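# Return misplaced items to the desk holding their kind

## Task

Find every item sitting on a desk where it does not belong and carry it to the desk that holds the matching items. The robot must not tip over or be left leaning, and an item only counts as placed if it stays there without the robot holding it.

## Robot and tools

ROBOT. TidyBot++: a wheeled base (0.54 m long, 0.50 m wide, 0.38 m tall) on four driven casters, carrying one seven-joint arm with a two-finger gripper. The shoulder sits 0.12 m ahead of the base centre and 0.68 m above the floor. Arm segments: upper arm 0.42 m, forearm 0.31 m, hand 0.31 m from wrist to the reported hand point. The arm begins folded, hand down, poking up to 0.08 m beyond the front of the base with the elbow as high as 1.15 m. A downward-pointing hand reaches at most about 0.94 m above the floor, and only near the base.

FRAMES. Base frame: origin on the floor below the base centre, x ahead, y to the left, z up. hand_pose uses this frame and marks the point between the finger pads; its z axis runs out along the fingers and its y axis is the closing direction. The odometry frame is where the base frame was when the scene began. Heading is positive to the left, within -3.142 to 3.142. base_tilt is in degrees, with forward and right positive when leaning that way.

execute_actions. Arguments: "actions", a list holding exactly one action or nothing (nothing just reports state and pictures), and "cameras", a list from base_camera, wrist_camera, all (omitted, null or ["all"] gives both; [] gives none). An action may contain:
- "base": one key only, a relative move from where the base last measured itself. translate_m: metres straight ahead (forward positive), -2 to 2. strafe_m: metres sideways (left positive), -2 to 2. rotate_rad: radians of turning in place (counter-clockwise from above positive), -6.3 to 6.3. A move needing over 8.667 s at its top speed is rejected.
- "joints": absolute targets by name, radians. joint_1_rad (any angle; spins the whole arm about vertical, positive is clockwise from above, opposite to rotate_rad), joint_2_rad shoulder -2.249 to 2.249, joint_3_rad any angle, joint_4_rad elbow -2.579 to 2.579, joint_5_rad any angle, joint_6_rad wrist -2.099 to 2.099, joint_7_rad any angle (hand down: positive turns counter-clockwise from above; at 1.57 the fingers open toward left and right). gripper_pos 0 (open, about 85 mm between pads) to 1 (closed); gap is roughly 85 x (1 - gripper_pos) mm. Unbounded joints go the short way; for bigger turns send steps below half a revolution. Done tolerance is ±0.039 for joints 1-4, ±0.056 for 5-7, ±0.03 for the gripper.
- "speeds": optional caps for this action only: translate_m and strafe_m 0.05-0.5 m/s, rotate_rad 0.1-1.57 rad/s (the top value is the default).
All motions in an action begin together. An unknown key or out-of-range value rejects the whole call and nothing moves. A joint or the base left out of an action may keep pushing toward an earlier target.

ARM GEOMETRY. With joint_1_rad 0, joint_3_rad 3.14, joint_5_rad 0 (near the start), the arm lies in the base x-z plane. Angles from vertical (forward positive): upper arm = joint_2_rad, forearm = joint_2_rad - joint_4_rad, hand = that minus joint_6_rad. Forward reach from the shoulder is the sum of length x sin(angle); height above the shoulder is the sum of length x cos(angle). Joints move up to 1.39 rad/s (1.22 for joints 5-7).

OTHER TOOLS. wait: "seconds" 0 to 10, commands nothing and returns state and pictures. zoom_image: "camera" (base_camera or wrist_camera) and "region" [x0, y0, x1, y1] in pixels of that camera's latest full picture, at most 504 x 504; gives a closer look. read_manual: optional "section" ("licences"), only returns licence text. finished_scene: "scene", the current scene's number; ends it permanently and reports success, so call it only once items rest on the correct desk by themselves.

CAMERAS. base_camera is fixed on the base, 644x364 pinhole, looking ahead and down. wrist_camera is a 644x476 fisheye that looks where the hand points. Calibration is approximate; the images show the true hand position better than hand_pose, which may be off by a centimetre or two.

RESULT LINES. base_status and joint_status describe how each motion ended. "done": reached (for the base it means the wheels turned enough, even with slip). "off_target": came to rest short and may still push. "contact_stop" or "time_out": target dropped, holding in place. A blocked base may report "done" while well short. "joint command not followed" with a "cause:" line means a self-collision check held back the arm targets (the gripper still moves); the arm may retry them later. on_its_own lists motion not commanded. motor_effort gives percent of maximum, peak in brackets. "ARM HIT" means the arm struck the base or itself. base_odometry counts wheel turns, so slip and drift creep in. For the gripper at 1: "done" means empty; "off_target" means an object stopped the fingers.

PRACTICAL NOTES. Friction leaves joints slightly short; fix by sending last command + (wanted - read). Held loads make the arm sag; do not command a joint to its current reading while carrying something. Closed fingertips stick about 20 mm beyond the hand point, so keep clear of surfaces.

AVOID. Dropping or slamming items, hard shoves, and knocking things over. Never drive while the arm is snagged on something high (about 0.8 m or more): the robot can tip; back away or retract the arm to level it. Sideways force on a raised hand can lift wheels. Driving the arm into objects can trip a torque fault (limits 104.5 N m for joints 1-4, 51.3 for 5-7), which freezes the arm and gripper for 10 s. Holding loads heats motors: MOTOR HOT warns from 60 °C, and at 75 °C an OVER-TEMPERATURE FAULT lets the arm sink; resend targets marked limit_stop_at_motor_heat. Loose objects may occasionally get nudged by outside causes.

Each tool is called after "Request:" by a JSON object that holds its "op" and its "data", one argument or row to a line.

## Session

Request:
{"op": "execute_actions", "data": {
  "actions": []
}}

Scene clock: 0.00 s.
base_odometry: x=+0.000 y=+0.000 heading=+0.000 (m, m, rad; odometry frame)
base_tilt: forward=-0.5 right=-0.1 (deg)
base_status: not commanded
joint_positions: joint_1_rad=-0.023 joint_2_rad=-0.338 joint_3_rad=+3.158 joint_4_rad=-2.493 joint_5_rad=-0.041 joint_6_rad=-0.876 joint_7_rad=+1.542 gripper_pos=+0.000
joint_status: not commanded
motor_effort: joint_1_rad=+0 joint_2_rad=-2 joint_3_rad=+0 joint_4_rad=+18 joint_5_rad=-1 joint_6_rad=+1 joint_7_rad=+0 (%)
hand_pose: x=+0.2761 y=+0.0127 z=+0.5963 quat_wxyz=(-0.020, +0.998, -0.023, +0.055) (m; base frame)
pictures: base_camera, wrist_camera
camera_calibration (this result's frames):
wrist_camera: T_world_to_cam=[[-0.0635054, -0.996904, -0.046366, 0.0630163], [-0.994978, 0.0668476, -0.0744962, 0.367863], [0.077365, 0.0414023, -0.996143, 0.704769], [0, 0, 0, 1]] pos_world=[0.315494, 0.00905137, 0.732376]
Images, in order (width x height): base_camera 644x364, wrist_camera 644x476.

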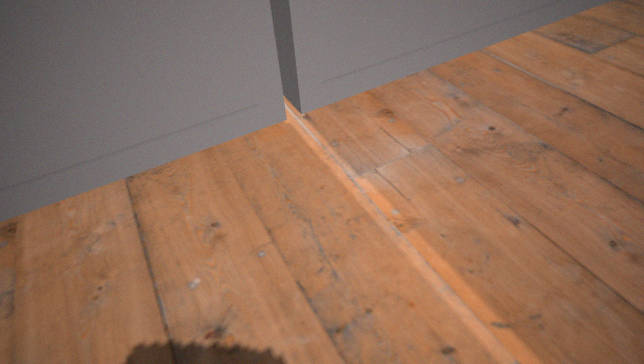

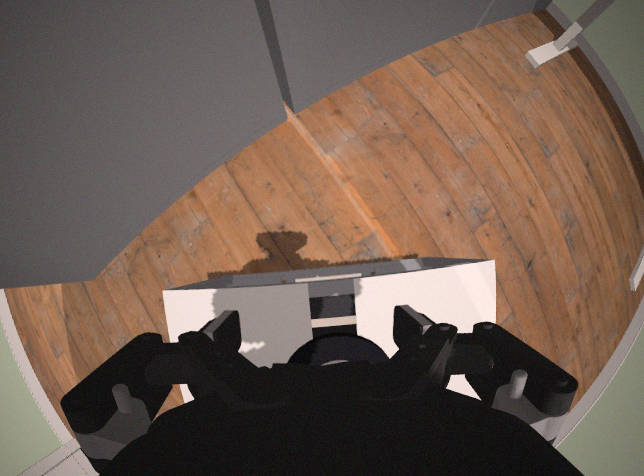

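Request:
{"op": "execute_actions", "data": {
  "actions": [
    {"joints": {"joint_1_rad": 1.0, "joint_2_rad": -0.5, "joint_4_rad": -0.8, "joint_6_rad": -1.7, "joint_7_rad": 1.57}}
  ],
  "cameras": ["wrist_camera"]
}}

Scene clock: 4.20 s.
base_odometry: x=+0.000 y=+0.000 heading=+0.000 (m, m, rad; odometry frame)
base_tilt: forward=-0.5 right=-0.1 (deg)
base_status: not commanded
joint_positions: joint_1_rad=+0.979 joint_2_rad=-0.491 joint_3_rad=+3.158 joint_4_rad=-0.810 joint_5_rad=-0.041 joint_6_rad=-1.664 joint_7_rad=+1.542 gripper_pos=+0.000
joint_status: all done
motor_effort: joint_1_rad=+0(0) joint_2_rad=+8(9) joint_3_rad=+1(1) joint_4_rad=+12(21) joint_5_rad=-1(2) joint_6_rad=+8(8) joint_7_rad=+0(1) (%)
hand_pose: x=+0.2282 y=-0.1500 z=+1.2270 quat_wxyz=(+0.237, +0.735, -0.400, +0.494) (m; base frame)
pictures: wrist_camera
camera_calibration (this result's frames):
wrist_camera: T_world_to_cam=[[-0.824922, -0.561389, -0.0659316, 0.190175], [-0.193126, 0.389546, -0.900531, 1.25708], [0.531231, -0.730134, -0.429764, 0.429258], [0, 0, 0, 1]] pos_world=[0.171618, -0.0695123, 1.32906]
Images, in order (width x height): wrist_camera 644x476.

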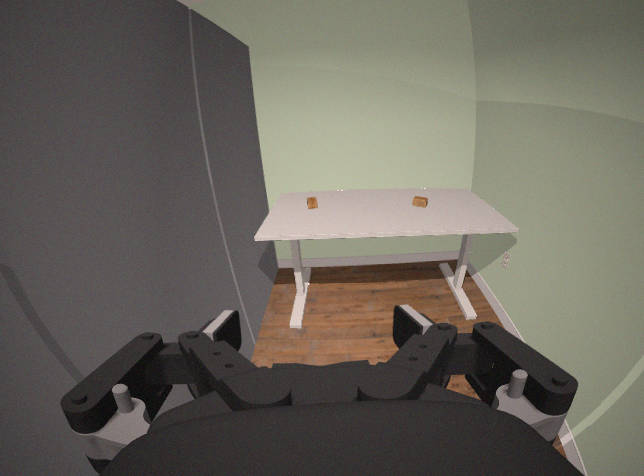

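Request:
{"op": "zoom_image", "data": {
  "camera": "wrist_camera",
  "region": [240, 160, 530, 260]
}}

Request:
{"op": "execute_actions", "data": {
  "actions": [
    {"joints": {"joint_1_rad": 3.3}}
  ],
  "cameras": ["wrist_camera"]
}}

Region (240, 160, 530, 260) of wrist_camera's 644x476 image, scaled by 1.738; it fills the top 174 rows of this view, and the rest is white.

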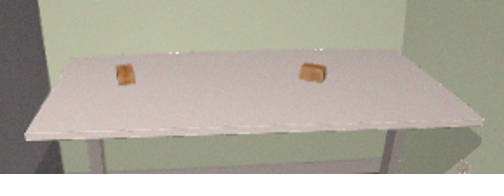

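Scene clock: 7.73 s.
base_odometry: x=+0.000 y=+0.000 heading=+0.000 (m, m, rad; odometry frame)
base_tilt: forward=-0.4 right=-0.1 (deg)
base_status: not commanded
joint_positions: joint_1_rad=+3.280 joint_2_rad=-0.491 joint_3_rad=+3.158 joint_4_rad=-0.810 joint_5_rad=-0.041 joint_6_rad=-1.664 joint_7_rad=+1.542 gripper_pos=+0.000
joint_status: all done
motor_effort: joint_1_rad=-1(1) joint_2_rad=+8(8) joint_3_rad=-1(0) joint_4_rad=+11(11) joint_5_rad=-1(1) joint_6_rad=+8(8) joint_7_rad=+0(0) (%)
hand_pose: x=-0.0656 y=+0.0186 z=+1.2270 quat_wxyz=(+0.548, -0.066, -0.834, -0.015) (m; base frame)
pictures: wrist_camera
camera_calibration (this result's frames):
wrist_camera: T_world_to_cam=[[0.131807, 0.98908, -0.0659317, 0.0763243], [0.419067, -0.115875, -0.900531, 1.18423], [-0.898337, 0.0910663, -0.429764, 0.599377], [0, 0, 0, 1]] pos_world=[0.0321119, 0.00714811, 1.32906]
Images, in order (width x height): wrist_camera 644x476.

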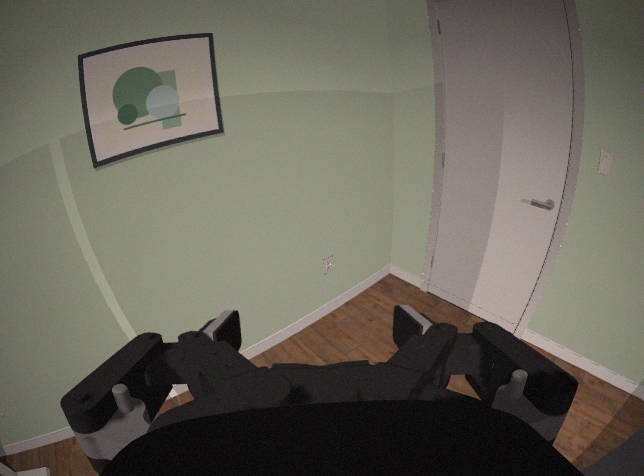

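Request:
{"op": "execute_actions", "data": {
  "actions": [
    {"base": {"rotate_rad": 0.49}}
  ],
  "cameras": ["base_camera"]
}}

Request:
{"op": "execute_actions", "data": {
  "actions": [
    {"base": {"strafe_m": 1.14}, "joints": {"joint_1_rad": 6.27}}
  ]
}}

Scene clock: 11.07 s.
base_odometry: x=+0.000 y=+0.000 heading=+0.489 (m, m, rad; odometry frame)
base_tilt: forward=-0.5 right=+0.0 (deg)
base_status: done
joint_positions: joint_1_rad=+3.281 joint_2_rad=-0.491 joint_3_rad=+3.158 joint_4_rad=-0.810 joint_5_rad=-0.041 joint_6_rad=-1.664 joint_7_rad=+1.542 gripper_pos=+0.000
joint_status: not commanded
motor_effort: joint_1_rad=+0(1) joint_2_rad=+7(9) joint_3_rad=+0(0) joint_4_rad=+11(12) joint_5_rad=-1(1) joint_6_rad=+8(7) joint_7_rad=+0(0) (%)
hand_pose: x=-0.0656 y=+0.0189 z=+1.2270 quat_wxyz=(+0.548, -0.066, -0.834, -0.015) (m; base frame)
pictures: base_camera
Images, in order (width x height): base_camera 644x364.

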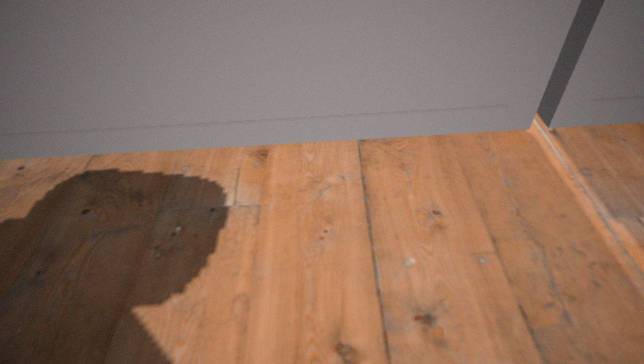

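Scene clock: 14.87 s.
base_odometry: x=-0.537 y=+1.006 heading=+0.490 (m, m, rad; odometry frame)
base_tilt: forward=-0.5 right=+0.0 (deg)
base_status: done
joint_positions: joint_1_rad=+6.250 joint_2_rad=-0.492 joint_3_rad=+3.158 joint_4_rad=-0.810 joint_5_rad=-0.041 joint_6_rad=-1.664 joint_7_rad=+1.542 gripper_pos=+0.000
joint_status: all done
motor_effort: joint_1_rad=+0(1) joint_2_rad=+8(9) joint_3_rad=+0(2) joint_4_rad=+11(12) joint_5_rad=-1(0) joint_6_rad=+7(8) joint_7_rad=+0(0) (%)
hand_pose: x=+0.3036 y=+0.0132 z=+1.2271 quat_wxyz=(+0.032, -0.836, -0.006, -0.547) (m; base frame)
pictures: base_camera, wrist_camera
camera_calibration (this result's frames):
wrist_camera: T_world_to_cam=[[0.0395986, -0.99704, -0.0659104, 0.0872796], [-0.432176, 0.0423835, -0.900793, 1.28564], [0.900919, 0.064155, -0.429218, 0.384993], [0, 0, 0, 1]] pos_world=[0.205317, 0.00783216, 1.32909]
Images, in order (width x height): base_camera 644x364, wrist_camera 644x476.

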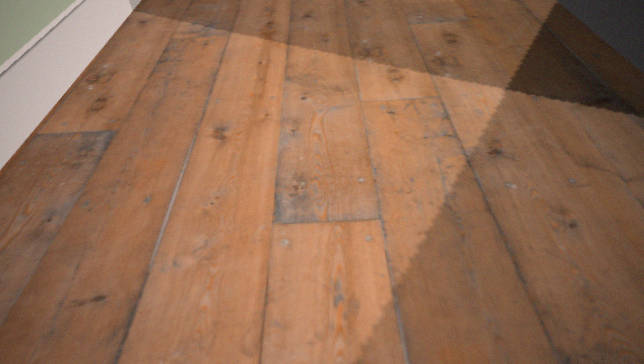

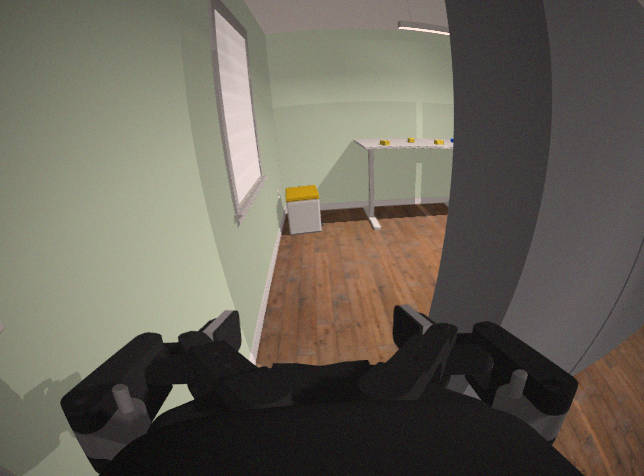

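Request:
{"op": "zoom_image", "data": {
  "camera": "wrist_camera",
  "region": [270, 110, 470, 250]
}}

Region (270, 110, 470, 250) of wrist_camera's 644x476 image, scaled by 2.520; it fills the top 353 rows of this view, and the rest is white.

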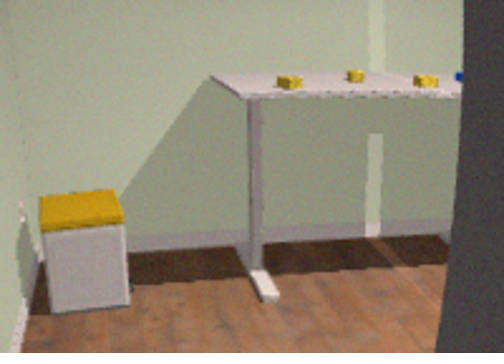

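Request:
{"op": "execute_actions", "data": {
  "actions": [
    {"base": {"translate_m": 1.9}, "joints": {"joint_1_rad": 0.75}}
  ]
}}

Scene clock: 21.03 s.
base_odometry: x=+1.139 y=+1.901 heading=+0.491 (m, m, rad; odometry frame)
base_tilt: forward=-0.4 right=-0.1 (deg)
base_status: done
joint_positions: joint_1_rad=+7.014 joint_2_rad=-0.499 joint_3_rad=+3.158 joint_4_rad=-0.809 joint_5_rad=-0.041 joint_6_rad=-1.665 joint_7_rad=+1.542 gripper_pos=+0.000
joint_status: all done
motor_effort: joint_1_rad=+0(0) joint_2_rad=+8(11) joint_3_rad=+0(2) joint_4_rad=+11(12) joint_5_rad=-1(1) joint_6_rad=+8(8) joint_7_rad=+0(0) (%)
hand_pose: x=+0.2583 y=-0.1153 z=+1.2286 quat_wxyz=(-0.175, -0.777, +0.305, -0.523) (m; base frame)
pictures: base_camera, wrist_camera
camera_calibration (this result's frames):
wrist_camera: T_world_to_cam=[[-0.660917, -0.747566, -0.0658292, 0.170578], [-0.277599, 0.325031, -0.904043, 1.26953], [0.697229, -0.579223, -0.422342, 0.404689], [0, 0, 0, 1]] pos_world=[0.182997, -0.0507137, 1.32986]
Images, in order (width x height): base_camera 644x364, wrist_camera 644x476.

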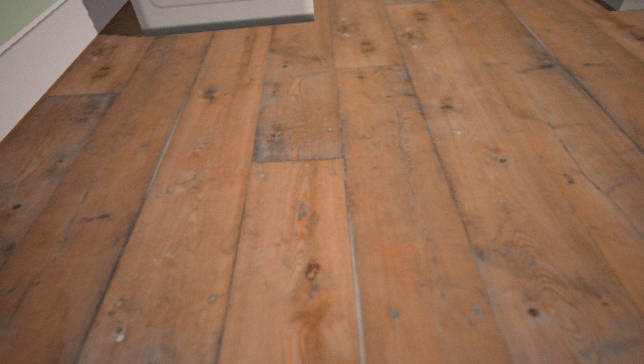

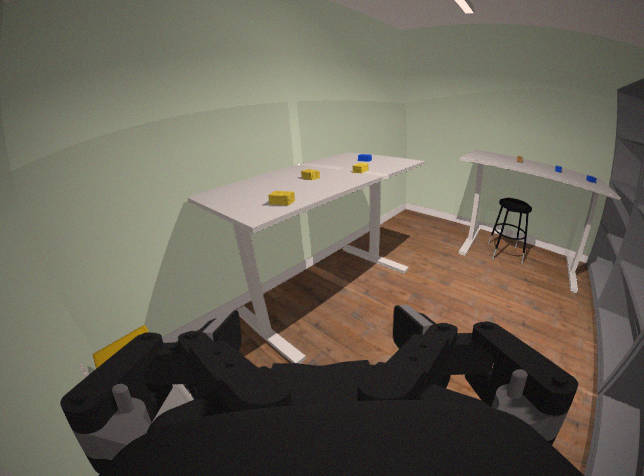

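Request:
{"op": "zoom_image", "data": {
  "camera": "wrist_camera",
  "region": [440, 130, 644, 300]
}}

Request:
{"op": "zoom_image", "data": {
  "camera": "wrist_camera",
  "region": [180, 130, 440, 280]
}}

Region (440, 130, 644, 300) of wrist_camera's 644x476 image, scaled by 2.471.

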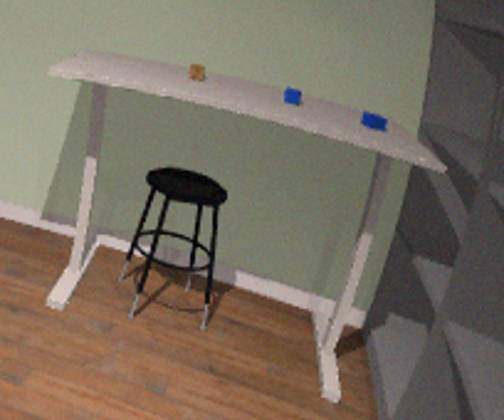

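Region (180, 130, 440, 280) of wrist_camera's 644x476 image, scaled by 1.938; it fills the top 291 rows of this view, and the rest is white.

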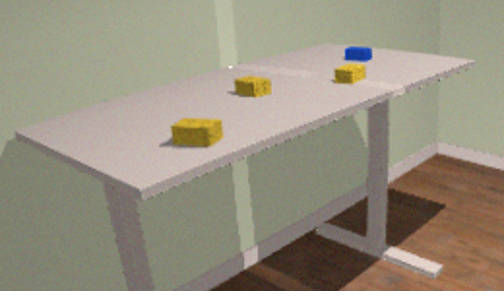

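Request:
{"op": "execute_actions", "data": {
  "actions": [
    {"base": {"strafe_m": -1.82}, "joints": {"joint_1_rad": 0.0}}
  ]
}}

Scene clock: 29.13 s.
base_odometry: x=+1.997 y=+0.296 heading=+0.491 (m, m, rad; odometry frame)
base_tilt: forward=-0.5 right=-0.1 (deg)
base_status: done
joint_positions: joint_1_rad=+6.301 joint_2_rad=-0.501 joint_3_rad=+3.158 joint_4_rad=-0.808 joint_5_rad=-0.041 joint_6_rad=-1.665 joint_7_rad=+1.542 gripper_pos=+0.000
joint_status: all done
motor_effort: joint_1_rad=-1(1) joint_2_rad=+8(11) joint_3_rad=+1(2) joint_4_rad=+11(11) joint_5_rad=-1(2) joint_6_rad=+8(8) joint_7_rad=+0(0) (%)
hand_pose: x=+0.2989 y=+0.0038 z=+1.2290 quat_wxyz=(+0.018, -0.834, +0.015, -0.552) (m; base frame)
pictures: base_camera, wrist_camera
camera_calibration (this result's frames):
wrist_camera: T_world_to_cam=[[-0.0113962, -0.997768, -0.0658029, 0.0932631], [-0.421127, 0.0644755, -0.904707, 1.2871], [0.90693, 0.0174011, -0.420921, 0.378836], [0, 0, 0, 1]] pos_world=[0.199518, 0.00347612, 1.33005]
Images, in order (width x height): base_camera 644x364, wrist_camera 644x476.

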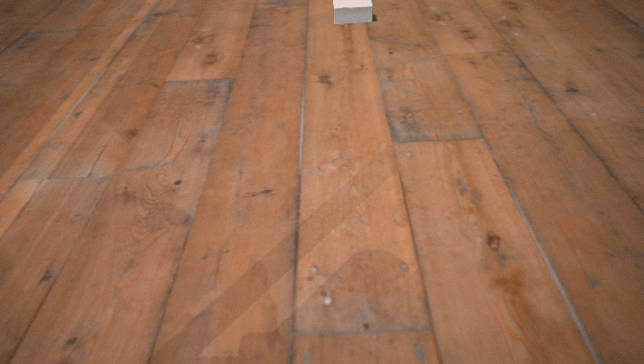

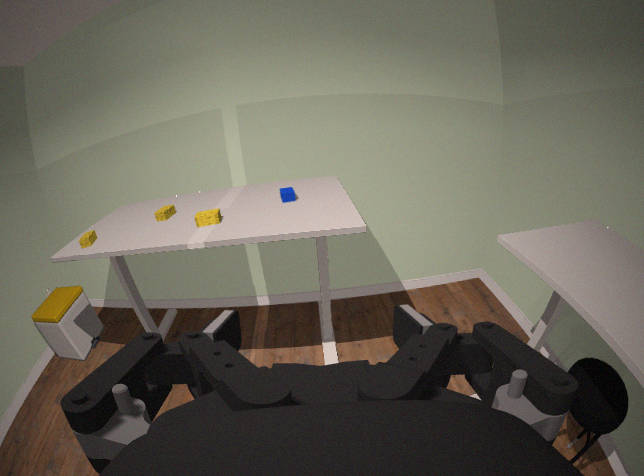

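Request:
{"op": "zoom_image", "data": {
  "camera": "wrist_camera",
  "region": [240, 160, 400, 260]
}}

Region (240, 160, 400, 260) of wrist_camera's 644x476 image, scaled by 3.150; it fills the top 315 rows of this view, and the rest is white.

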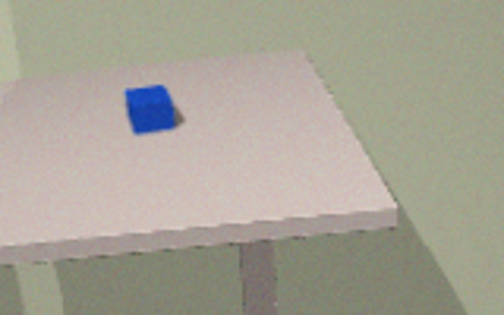

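Request:
{"op": "execute_actions", "data": {
  "actions": [
    {"base": {"translate_m": 0.62}, "joints": {"joint_1_rad": -0.15, "joint_2_rad": 0.1, "joint_4_rad": -0.5, "joint_6_rad": -1.9}}
  ]
}}

Scene clock: 33.73 s.
base_odometry: x=+2.544 y=+0.588 heading=+0.491 (m, m, rad; odometry frame)
base_tilt: forward=-0.5 right=-0.1 (deg)
base_status: done
joint_positions: joint_1_rad=+6.154 joint_2_rad=+0.111 joint_3_rad=+3.158 joint_4_rad=-0.514 joint_5_rad=-0.041 joint_6_rad=-1.863 joint_7_rad=+1.542 gripper_pos=+0.000
joint_status: all done
motor_effort: joint_1_rad=+0(0) joint_2_rad=-16(23) joint_3_rad=-1(1) joint_4_rad=+14(15) joint_5_rad=-1(1) joint_6_rad=+5(8) joint_7_rad=+0(0) (%)
hand_pose: x=+0.5344 y=+0.0612 z=+1.1079 quat_wxyz=(+0.038, -0.946, -0.052, -0.319) (m; base frame)
pictures: base_camera, wrist_camera
camera_calibration (this result's frames):
wrist_camera: T_world_to_cam=[[0.107272, -0.992812, -0.0530702, 0.0674834], [-0.813015, -0.0568705, -0.579459, 1.1295], [0.572276, 0.105307, -0.813272, 0.721405], [0, 0, 0, 1]] pos_world=[0.498217, 0.0552648, 1.24478]
Images, in order (width x height): base_camera 644x364, wrist_camera 644x476.

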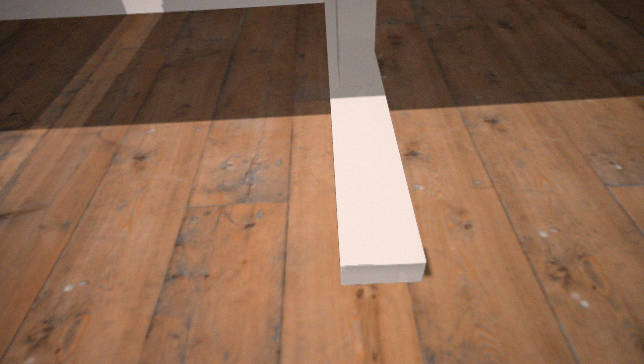

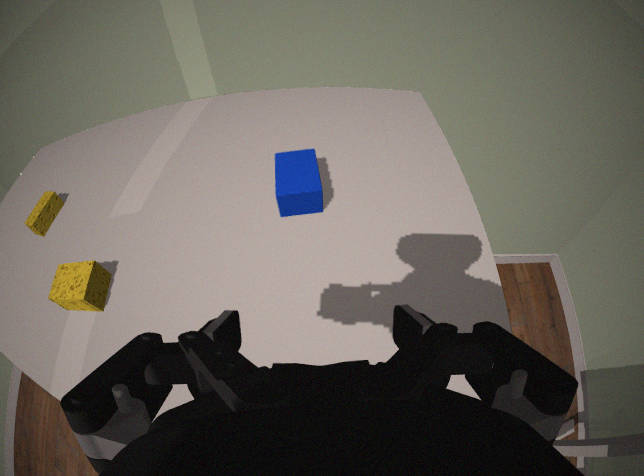

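Request:
{"op": "zoom_image", "data": {
  "camera": "wrist_camera",
  "region": [240, 130, 380, 240]
}}

Region (240, 130, 380, 240) of wrist_camera's 644x476 image, scaled by 3.600; it fills the top 396 rows of this view, and the rest is white.

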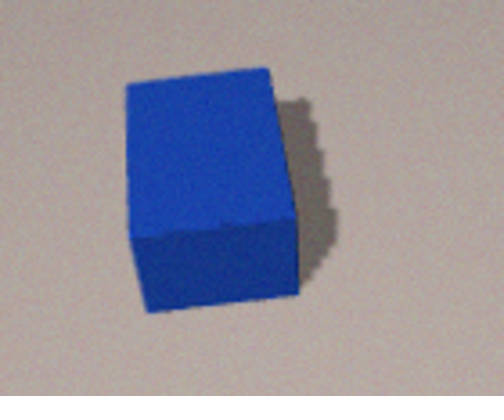

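Request:
{"op": "execute_actions", "data": {
  "actions": [
    {"base": {"translate_m": 0.1}, "joints": {"joint_1_rad": -0.206, "joint_2_rad": 0.33, "joint_4_rad": -0.46, "joint_6_rad": -1.72}}
  ]
}}

Scene clock: 37.93 s.
base_odometry: x=+2.632 y=+0.635 heading=+0.490 (m, m, rad; odometry frame)
base_tilt: forward=-0.4 right=-0.1 (deg)
base_status: done
joint_positions: joint_1_rad=+6.098 joint_2_rad=+0.332 joint_3_rad=+3.158 joint_4_rad=-0.469 joint_5_rad=-0.041 joint_6_rad=-1.749 joint_7_rad=+1.542 gripper_pos=+0.000
joint_status: all done
motor_effort: joint_1_rad=-1(2) joint_2_rad=-26(35) joint_3_rad=+0(1) joint_4_rad=+16(19) joint_5_rad=-1(2) joint_6_rad=+4(5) joint_7_rad=+0(0) (%)
hand_pose: x=+0.6449 y=+0.1060 z=+1.0401 quat_wxyz=(+0.044, -0.953, -0.077, -0.288) (m; base frame)
pictures: base_camera, wrist_camera
camera_calibration (this result's frames):
wrist_camera: T_world_to_cam=[[0.15737, -0.98614, -0.0525593, 0.0629239], [-0.842562, -0.106316, -0.528002, 1.15341], [0.515096, 0.127376, -0.847615, 0.668652], [0, 0, 0, 1]] pos_world=[0.617499, 0.0995081, 1.17907]
Images, in order (width x height): base_camera 644x364, wrist_camera 644x476.

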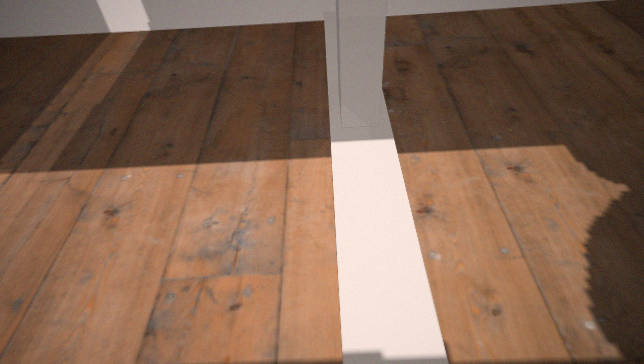

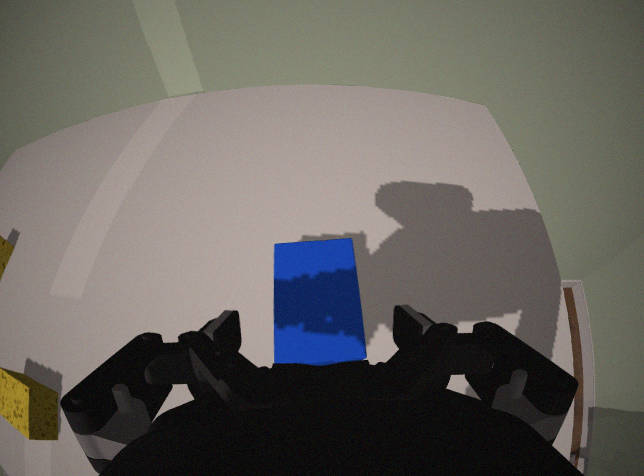

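Request:
{"op": "execute_actions", "data": {
  "actions": [
    {"joints": {"joint_2_rad": 0.392, "joint_4_rad": -0.523}}
  ],
  "cameras": ["wrist_camera"]
}}

Scene clock: 39.43 s.
base_odometry: x=+2.632 y=+0.635 heading=+0.490 (m, m, rad; odometry frame)
base_tilt: forward=-0.5 right=+0.0 (deg)
base_status: not commanded
joint_positions: joint_1_rad=+6.098 joint_2_rad=+0.393 joint_3_rad=+3.158 joint_4_rad=-0.514 joint_5_rad=-0.041 joint_6_rad=-1.749 joint_7_rad=+1.542 gripper_pos=+0.000
joint_status: all done
motor_effort: joint_1_rad=-1(1) joint_2_rad=-29(30) joint_3_rad=+0(0) joint_4_rad=+17(18) joint_5_rad=-1(1) joint_6_rad=+4(4) joint_7_rad=+0(0) (%)
hand_pose: x=+0.6624 y=+0.1092 z=+0.9887 quat_wxyz=(+0.039, -0.968, -0.077, -0.237) (m; base frame)
pictures: wrist_camera
camera_calibration (this result's frames):
wrist_camera: T_world_to_cam=[[0.15173, -0.987152, -0.0500824, 0.0620343], [-0.8931, -0.115212, -0.434855, 1.0837], [0.423498, 0.110709, -0.899107, 0.729052], [0, 0, 0, 1]] pos_world=[0.649685, 0.105379, 1.12985]
Images, in order (width x height): wrist_camera 644x476.

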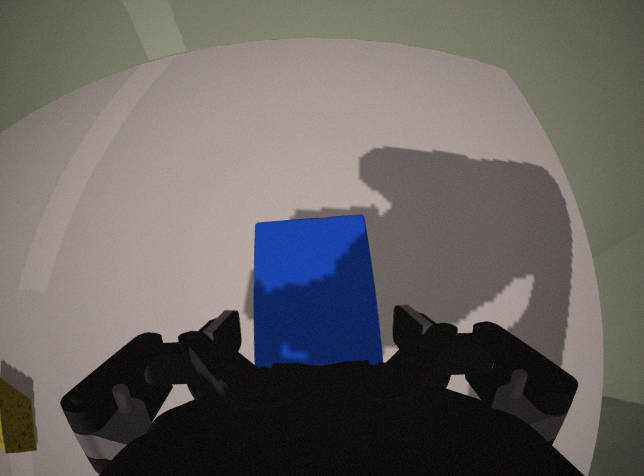

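Request:
{"op": "execute_actions", "data": {
  "actions": [
    {"joints": {"gripper_pos": 1.0}}
  ],
  "cameras": ["wrist_camera"]
}}

Scene clock: 40.70 s.
base_odometry: x=+2.632 y=+0.635 heading=+0.490 (m, m, rad; odometry frame)
base_tilt: forward=-0.5 right=-0.1 (deg)
base_status: not commanded
joint_positions: joint_1_rad=+6.098 joint_2_rad=+0.390 joint_3_rad=+3.158 joint_4_rad=-0.515 joint_5_rad=-0.041 joint_6_rad=-1.749 joint_7_rad=+1.542 gripper_pos=+0.373
joint_status: gripper_pos off_target (ended at +0.373, target +1.000)
motor_effort: joint_1_rad=+0(0) joint_2_rad=-29(30) joint_3_rad=-1(1) joint_4_rad=+17(16) joint_5_rad=-1(1) joint_6_rad=+4(4) joint_7_rad=+0(0) (%)
hand_pose: x=+0.6612 y=+0.1090 z=+0.9903 quat_wxyz=(+0.039, -0.967, -0.077, -0.239) (m; base frame)
pictures: wrist_camera
camera_calibration (this result's frames):
wrist_camera: T_world_to_cam=[[0.151953, -0.987113, -0.0501837, 0.0620802], [-0.891949, -0.115075, -0.437248, 1.08495], [0.425838, 0.111202, -0.89794, 0.728232], [0, 0, 0, 1]] pos_world=[0.648178, 0.105149, 1.13142]
Images, in order (width x height): wrist_camera 644x476.

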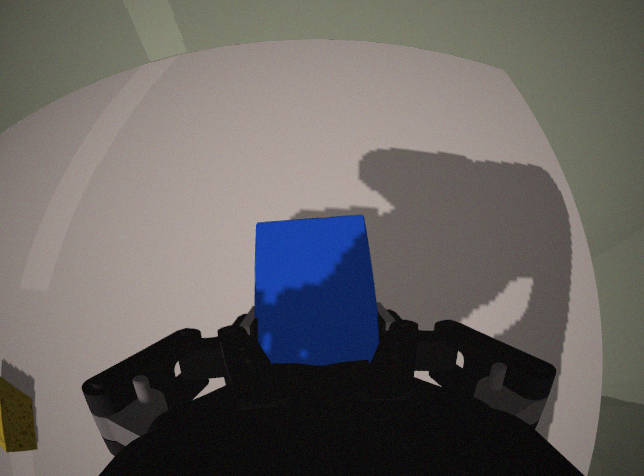

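Request:
{"op": "execute_actions", "data": {
  "actions": [
    {"base": {"translate_m": -0.45}, "joints": {"joint_2_rad": 0.1, "joint_4_rad": -0.5, "joint_1_rad": 0.0}, "speeds": {"translate_m": 0.3}}
  ],
  "cameras": ["wrist_camera"]
}}

Scene clock: 44.40 s.
base_odometry: x=+2.235 y=+0.423 heading=+0.490 (m, m, rad; odometry frame)
base_tilt: forward=-0.5 right=+0.0 (deg)
base_status: done
joint_positions: joint_1_rad=+6.265 joint_2_rad=+0.094 joint_3_rad=+3.158 joint_4_rad=-0.502 joint_5_rad=-0.041 joint_6_rad=-1.749 joint_7_rad=+1.542 gripper_pos=+0.373
joint_status: all done
motor_effort: joint_1_rad=+0(4) joint_2_rad=-16(35) joint_3_rad=+0(2) joint_4_rad=+14(19) joint_5_rad=-1(2) joint_6_rad=+6(7) joint_7_rad=+0(0) (%)
hand_pose: x=+0.5577 y=+0.0152 z=+1.1433 quat_wxyz=(+0.022, -0.922, +0.001, -0.387) (m; base frame)
pictures: wrist_camera
camera_calibration (this result's frames):
wrist_camera: T_world_to_cam=[[0.00214352, -0.998346, -0.0574537, 0.0848402], [-0.723176, 0.0381336, -0.68961, 1.24077], [0.69066, 0.0430273, -0.721898, 0.572184], [0, 0, 0, 1]] pos_world=[0.501931, 0.0127652, 1.27358]
Images, in order (width x height): wrist_camera 644x476.

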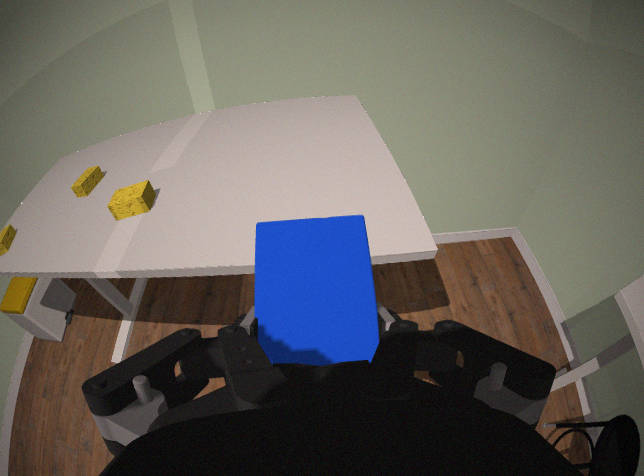

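Request:
{"op": "execute_actions", "data": {
  "actions": [
    {"base": {"rotate_rad": -1.571}}
  ]
}}

Scene clock: 46.83 s.
base_odometry: x=+2.235 y=+0.423 heading=-1.081 (m, m, rad; odometry frame)
base_tilt: forward=-0.4 right=-0.1 (deg)
base_status: done
joint_positions: joint_1_rad=+6.274 joint_2_rad=+0.107 joint_3_rad=+3.158 joint_4_rad=-0.502 joint_5_rad=-0.041 joint_6_rad=-1.749 joint_7_rad=+1.542 gripper_pos=+0.373
joint_status: not commanded
motor_effort: joint_1_rad=-1(2) joint_2_rad=-17(20) joint_3_rad=+0(2) joint_4_rad=+15(16) joint_5_rad=-1(2) joint_6_rad=+5(6) joint_7_rad=+0(0) (%)
hand_pose: x=+0.5634 y=+0.0112 z=+1.1380 quat_wxyz=(+0.020, -0.924, +0.006, -0.382) (m; base frame)
pictures: base_camera, wrist_camera
camera_calibration (this result's frames):
wrist_camera: T_world_to_cam=[[-0.00760382, -0.99833, -0.0572604, 0.0858683], [-0.731078, 0.0446183, -0.680834, 1.23573], [0.682252, 0.0366849, -0.730196, 0.578842], [0, 0, 0, 1]] pos_world=[0.509151, 0.00935407, 1.26891]
Images, in order (width x height): base_camera 644x364, wrist_camera 644x476.

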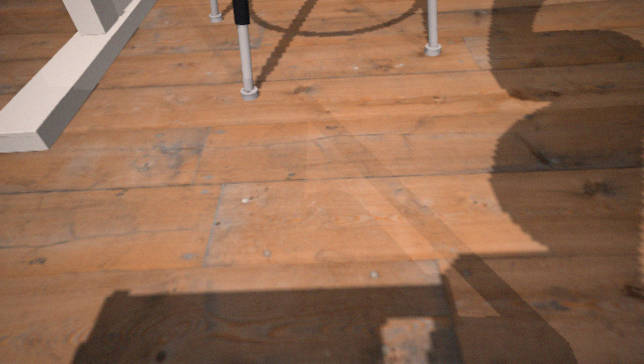

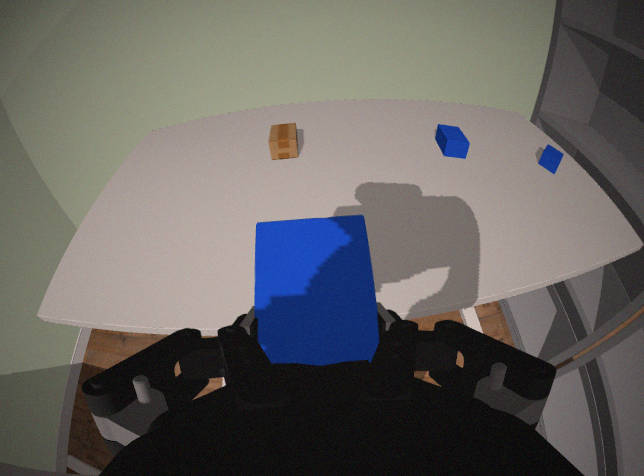

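Request:
{"op": "zoom_image", "data": {
  "camera": "wrist_camera",
  "region": [220, 90, 380, 200]
}}

Region (220, 90, 380, 200) of wrist_camera's 644x476 image, scaled by 3.150; it fills the top 346 rows of this view, and the rest is white.

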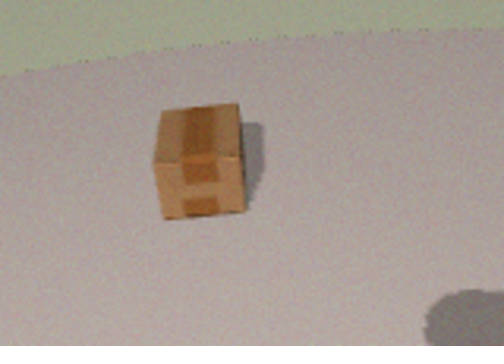

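Request:
{"op": "execute_actions", "data": {
  "actions": [
    {"base": {"translate_m": 0.32}, "joints": {"joint_1_rad": 0.42, "joint_2_rad": 0.345, "joint_4_rad": -0.5}}
  ]
}}

Scene clock: 52.67 s.
base_odometry: x=+2.385 y=+0.140 heading=-1.082 (m, m, rad; odometry frame)
base_tilt: forward=-0.4 right=+0.0 (deg)
base_status: done
joint_positions: joint_1_rad=+6.685 joint_2_rad=+0.359 joint_3_rad=+3.158 joint_4_rad=-0.503 joint_5_rad=-0.041 joint_6_rad=-1.749 joint_7_rad=+1.542 gripper_pos=+0.373
joint_status: all done
motor_effort: joint_1_rad=+1(1) joint_2_rad=-27(34) joint_3_rad=-1(1) joint_4_rad=+17(19) joint_5_rad=-1(1) joint_6_rad=+4(7) joint_7_rad=+0(0) (%)
hand_pose: x=+0.6226 y=-0.2062 z=+1.0124 quat_wxyz=(-0.035, -0.943, +0.204, -0.261) (m; base frame)
pictures: base_camera, wrist_camera
camera_calibration (this result's frames):
wrist_camera: T_world_to_cam=[[-0.418481, -0.906771, -0.0513764, 0.130753], [-0.78777, 0.390549, -0.47633, 1.1028], [0.451987, -0.158862, -0.877764, 0.707138], [0, 0, 0, 1]] pos_world=[0.603851, -0.199796, 1.15271]
Images, in order (width x height): base_camera 644x364, wrist_camera 644x476.

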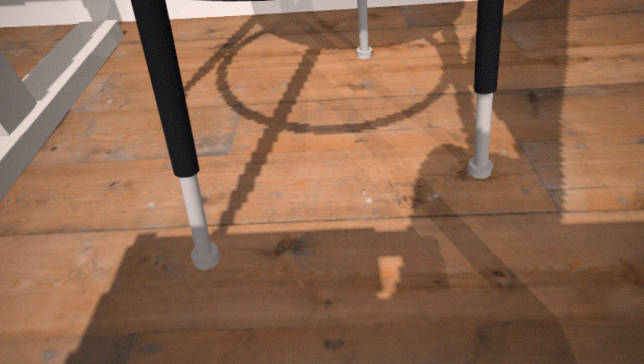

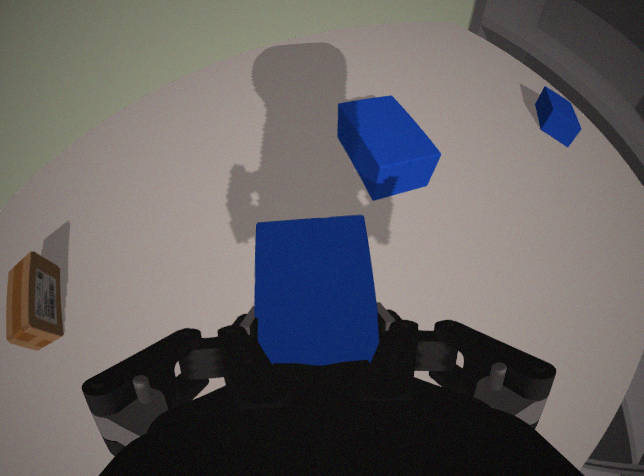

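Request:
{"op": "execute_actions", "data": {
  "actions": [
    {"joints": {"joint_2_rad": 0.375}}
  ],
  "cameras": ["wrist_camera"]
}}

Scene clock: 53.77 s.
base_odometry: x=+2.385 y=+0.140 heading=-1.081 (m, m, rad; odometry frame)
base_tilt: forward=-0.4 right=+0.0 (deg)
base_status: not commanded
joint_positions: joint_1_rad=+6.685 joint_2_rad=+0.369 joint_3_rad=+3.158 joint_4_rad=-0.503 joint_5_rad=-0.041 joint_6_rad=-1.749 joint_7_rad=+1.542 gripper_pos=+0.373
joint_status: all done
motor_effort: joint_1_rad=+0(0) joint_2_rad=-28(29) joint_3_rad=+1(1) joint_4_rad=+16(16) joint_5_rad=-1(1) joint_6_rad=+4(4) joint_7_rad=+0(0) (%)
hand_pose: x=+0.6257 y=-0.2076 z=+1.0066 quat_wxyz=(-0.034, -0.944, +0.205, -0.256) (m; base frame)
pictures: wrist_camera
camera_calibration (this result's frames):
wrist_camera: T_world_to_cam=[[-0.418976, -0.906561, -0.0510575, 0.130595], [-0.792328, 0.392488, -0.467085, 1.09704], [0.443481, -0.155243, -0.882737, 0.711541], [0, 0, 0, 1]] pos_world=[0.608375, -0.20172, 1.14718]
Images, in order (width x height): wrist_camera 644x476.

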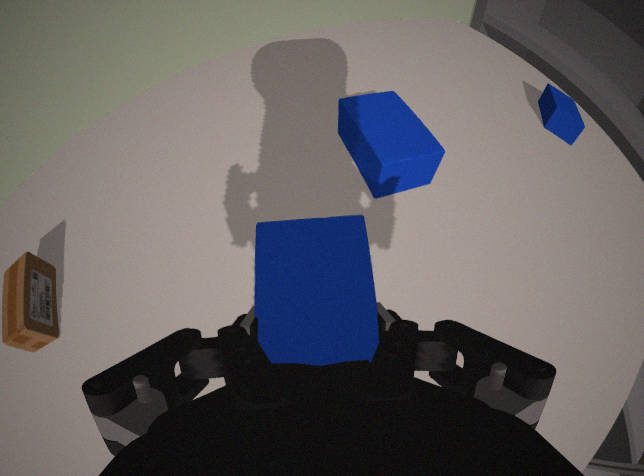

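Request:
{"op": "execute_actions", "data": {
  "actions": [
    {"joints": {"joint_2_rad": 0.40, "joint_4_rad": -0.515}}
  ],
  "cameras": ["wrist_camera"]
}}

Scene clock: 54.67 s.
base_odometry: x=+2.385 y=+0.140 heading=-1.081 (m, m, rad; odometry frame)
base_tilt: forward=-0.5 right=+0.0 (deg)
base_status: not commanded
joint_positions: joint_1_rad=+6.685 joint_2_rad=+0.392 joint_3_rad=+3.158 joint_4_rad=-0.506 joint_5_rad=-0.041 joint_6_rad=-1.749 joint_7_rad=+1.542 gripper_pos=+0.373
joint_status: all done
motor_effort: joint_1_rad=-1(1) joint_2_rad=-28(30) joint_3_rad=-1(0) joint_4_rad=+16(16) joint_5_rad=-1(1) joint_6_rad=+3(4) joint_7_rad=+0(0) (%)
hand_pose: x=+0.6322 y=-0.2103 z=+0.9927 quat_wxyz=(-0.032, -0.947, +0.206, -0.243) (m; base frame)
pictures: wrist_camera
camera_calibration (this result's frames):
wrist_camera: T_world_to_cam=[[-0.420209, -0.906033, -0.0502888, 0.130226], [-0.803246, 0.397176, -0.4439, 1.08165], [0.422162, -0.146137, -0.894664, 0.723222], [0, 0, 0, 1]] pos_world=[0.618234, -0.205926, 1.13373]
Images, in order (width x height): wrist_camera 644x476.

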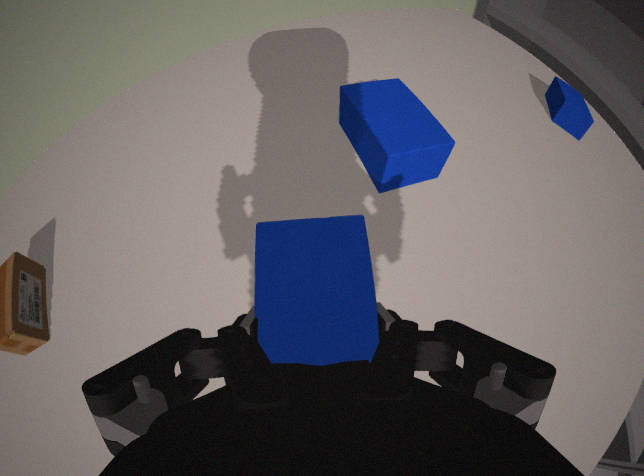

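Request:
{"op": "execute_actions", "data": {
  "actions": [
    {"joints": {"joint_2_rad": 0.418}}
  ],
  "cameras": ["wrist_camera"]
}}

Scene clock: 55.33 s.
base_odometry: x=+2.385 y=+0.140 heading=-1.081 (m, m, rad; odometry frame)
base_tilt: forward=-0.4 right=+0.0 (deg)
base_status: not commanded
joint_positions: joint_1_rad=+6.685 joint_2_rad=+0.397 joint_3_rad=+3.158 joint_4_rad=-0.505 joint_5_rad=-0.041 joint_6_rad=-1.749 joint_7_rad=+1.542 gripper_pos=+0.373
joint_status: all done
motor_effort: joint_1_rad=+0(0) joint_2_rad=-27(28) joint_3_rad=-1(1) joint_4_rad=+16(17) joint_5_rad=-1(1) joint_6_rad=+4(4) joint_7_rad=+0(0) (%)
hand_pose: x=+0.6338 y=-0.2110 z=+0.9902 quat_wxyz=(-0.032, -0.948, +0.206, -0.241) (m; base frame)
pictures: wrist_camera
camera_calibration (this result's frames):
wrist_camera: T_world_to_cam=[[-0.420406, -0.90595, -0.0501438, 0.130152], [-0.804971, 0.397906, -0.440105, 1.07956], [0.418666, -0.144658, -0.896545, 0.72453], [0, 0, 0, 1]] pos_world=[0.620393, -0.206842, 1.13122]
Images, in order (width x height): wrist_camera 644x476.

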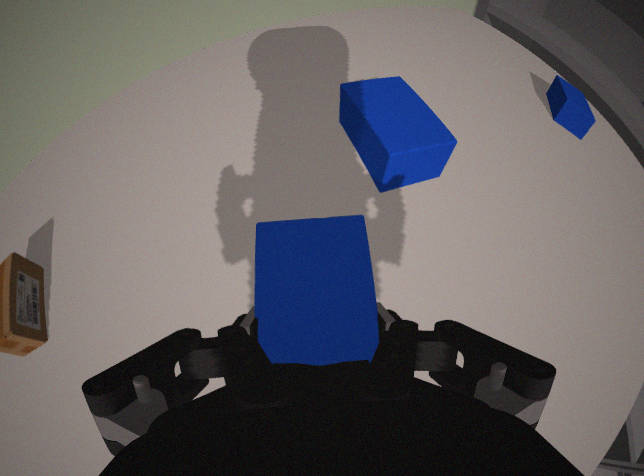

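Request:
{"op": "execute_actions", "data": {
  "actions": [
    {"joints": {"gripper_pos": 0.0, "joint_2_rad": 0.405}}
  ],
  "cameras": ["wrist_camera"]
}}

Scene clock: 56.60 s.
base_odometry: x=+2.385 y=+0.140 heading=-1.081 (m, m, rad; odometry frame)
base_tilt: forward=-0.4 right=+0.0 (deg)
base_status: not commanded
joint_positions: joint_1_rad=+6.685 joint_2_rad=+0.399 joint_3_rad=+3.158 joint_4_rad=-0.508 joint_5_rad=-0.041 joint_6_rad=-1.747 joint_7_rad=+1.542 gripper_pos=+0.000
joint_status: all done
motor_effort: joint_1_rad=+0(0) joint_2_rad=-29(30) joint_3_rad=-1(0) joint_4_rad=+16(17) joint_5_rad=-1(1) joint_6_rad=+4(4) joint_7_rad=+0(0) (%)
hand_pose: x=+0.6345 y=-0.2113 z=+0.9881 quat_wxyz=(-0.031, -0.948, +0.206, -0.239) (m; base frame)
pictures: wrist_camera
camera_calibration (this result's frames):
wrist_camera: T_world_to_cam=[[-0.420623, -0.905852, -0.0500781, 0.130158], [-0.806462, 0.398616, -0.43672, 1.07702], [0.415565, -0.143308, -0.898203, 0.726209], [0, 0, 0, 1]] pos_world=[0.62154, -0.207343, 1.12916]
Images, in order (width x height): wrist_camera 644x476.

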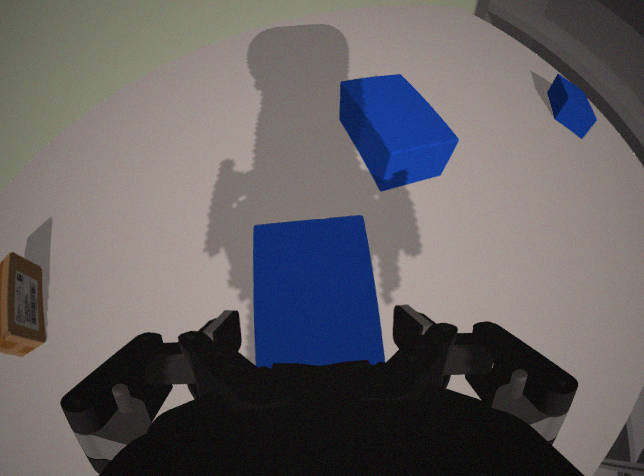

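Request:
{"op": "execute_actions", "data": {
  "actions": [
    {"joints": {"joint_2_rad": 0.25}}
  ],
  "cameras": []
}}

Request:
{"op": "execute_actions", "data": {
  "actions": [
    {"joints": {"joint_1_rad": -0.125, "joint_2_rad": 0.33, "joint_4_rad": -0.54, "joint_6_rad": -1.5}}
  ],
  "cameras": ["wrist_camera"]
}}

Scene clock: 58.90 s.
base_odometry: x=+2.385 y=+0.140 heading=-1.081 (m, m, rad; odometry frame)
base_tilt: forward=-0.5 right=-0.1 (deg)
base_status: not commanded
joint_positions: joint_1_rad=+6.685 joint_2_rad=+0.244 joint_3_rad=+3.158 joint_4_rad=-0.510 joint_5_rad=-0.041 joint_6_rad=-1.747 joint_7_rad=+1.542 gripper_pos=+0.000
joint_status: all done
motor_effort: joint_1_rad=+0(0) joint_2_rad=-22(32) joint_3_rad=-1(0) joint_4_rad=+16(17) joint_5_rad=-1(1) joint_6_rad=+5(5) joint_7_rad=+0(0) (%)
hand_pose: x=+0.5847 y=-0.1901 z=+1.0700 quat_wxyz=(-0.045, -0.928, +0.200, -0.312) (m; base frame)
pictures: none
No camera images: the call's "cameras" was empty. Leave "cameras" out to get every camera's image.

Scene clock: 60.67 s.
base_odometry: x=+2.385 y=+0.140 heading=-1.081 (m, m, rad; odometry frame)
base_tilt: forward=-0.5 right=+0.0 (deg)
base_status: not commanded
joint_positions: joint_1_rad=+6.173 joint_2_rad=+0.319 joint_3_rad=+3.158 joint_4_rad=-0.526 joint_5_rad=-0.041 joint_6_rad=-1.536 joint_7_rad=+1.542 gripper_pos=+0.000
joint_status: all done
motor_effort: joint_1_rad=+0(1) joint_2_rad=-27(27) joint_3_rad=-1(2) joint_4_rad=+17(17) joint_5_rad=-1(1) joint_6_rad=+6(5) joint_7_rad=+0(0) (%)
hand_pose: x=+0.6968 y=+0.0708 z=+1.0643 quat_wxyz=(+0.040, -0.928, -0.038, -0.369) (m; base frame)
pictures: wrist_camera
camera_calibration (this result's frames):
wrist_camera: T_world_to_cam=[[0.0870128, -0.994385, -0.0602264, 0.0791261], [-0.748392, -0.0253457, -0.662772, 1.27827], [0.657524, 0.102743, -0.746396, 0.461674], [0, 0, 0, 1]] pos_world=[0.646204, 0.0636469, 1.19656]
Images, in order (width x height): wrist_camera 644x476.

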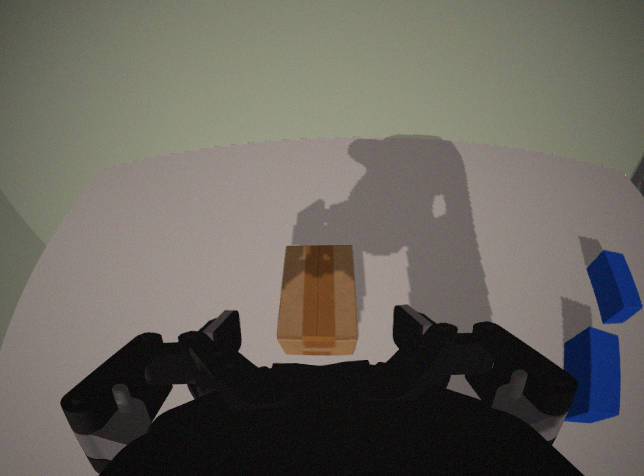

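Request:
{"op": "execute_actions", "data": {
  "actions": [
    {"joints": {"joint_2_rad": 0.42, "joint_4_rad": -0.60, "joint_6_rad": -1.435}}
  ],
  "cameras": ["wrist_camera"]
}}

Scene clock: 62.93 s.
base_odometry: x=+2.385 y=+0.140 heading=-1.081 (m, m, rad; odometry frame)
base_tilt: forward=-0.4 right=+0.0 (deg)
base_status: not commanded
joint_positions: joint_1_rad=+6.173 joint_2_rad=+0.425 joint_3_rad=+3.158 joint_4_rad=-0.594 joint_5_rad=-0.041 joint_6_rad=-1.469 joint_7_rad=+1.542 gripper_pos=+0.000
joint_status: all done
motor_effort: joint_1_rad=-1(1) joint_2_rad=-31(35) joint_3_rad=+0(1) joint_4_rad=+18(19) joint_5_rad=-1(1) joint_6_rad=+5(6) joint_7_rad=+0(0) (%)
hand_pose: x=+0.7452 y=+0.0758 z=+0.9825 quat_wxyz=(+0.036, -0.946, -0.037, -0.319) (m; base frame)
pictures: wrist_camera
camera_calibration (this result's frames):
wrist_camera: T_world_to_cam=[[0.0784578, -0.995174, -0.0589387, 0.0801259], [-0.814993, -0.0299797, -0.578695, 1.22778], [0.574135, 0.0934377, -0.813412, 0.496864], [0, 0, 0, 1]] pos_world=[0.709079, 0.0701218, 1.11939]
Images, in order (width x height): wrist_camera 644x476.

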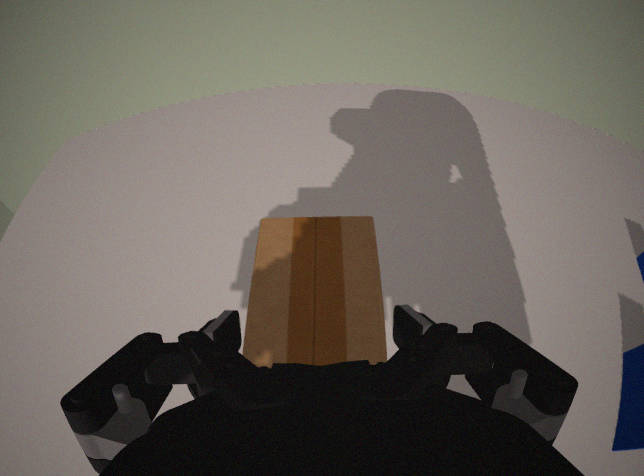

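Request:
{"op": "execute_actions", "data": {
  "actions": [
    {"joints": {"gripper_pos": 1.0}}
  ],
  "cameras": ["wrist_camera"]
}}

Scene clock: 64.17 s.
base_odometry: x=+2.385 y=+0.140 heading=-1.081 (m, m, rad; odometry frame)
base_tilt: forward=-0.5 right=-0.1 (deg)
base_status: not commanded
joint_positions: joint_1_rad=+6.173 joint_2_rad=+0.421 joint_3_rad=+3.158 joint_4_rad=-0.597 joint_5_rad=-0.041 joint_6_rad=-1.467 joint_7_rad=+1.542 gripper_pos=+0.336
joint_status: gripper_pos off_target (ended at +0.336, target +1.000)
motor_effort: joint_1_rad=+0(0) joint_2_rad=-31(33) joint_3_rad=+0(1) joint_4_rad=+18(18) joint_5_rad=-1(2) joint_6_rad=+5(6) joint_7_rad=+0(1) (%)
hand_pose: x=+0.7442 y=+0.0757 z=+0.9847 quat_wxyz=(+0.037, -0.946, -0.037, -0.321) (m; base frame)
pictures: wrist_camera
camera_calibration (this result's frames):
wrist_camera: T_world_to_cam=[[0.0786432, -0.995148, -0.0591303, 0.0802625], [-0.812386, -0.0295967, -0.582368, 1.22991], [0.577792, 0.0938359, -0.810772, 0.493915], [0, 0, 0, 1]] pos_world=[0.707472, 0.0699274, 1.12146]
Images, in order (width x height): wrist_camera 644x476.

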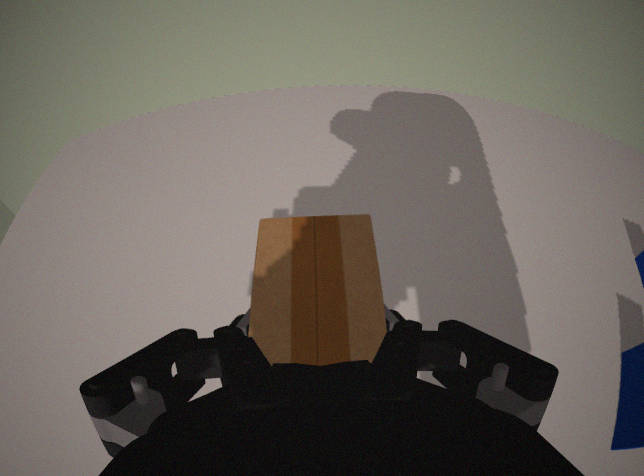

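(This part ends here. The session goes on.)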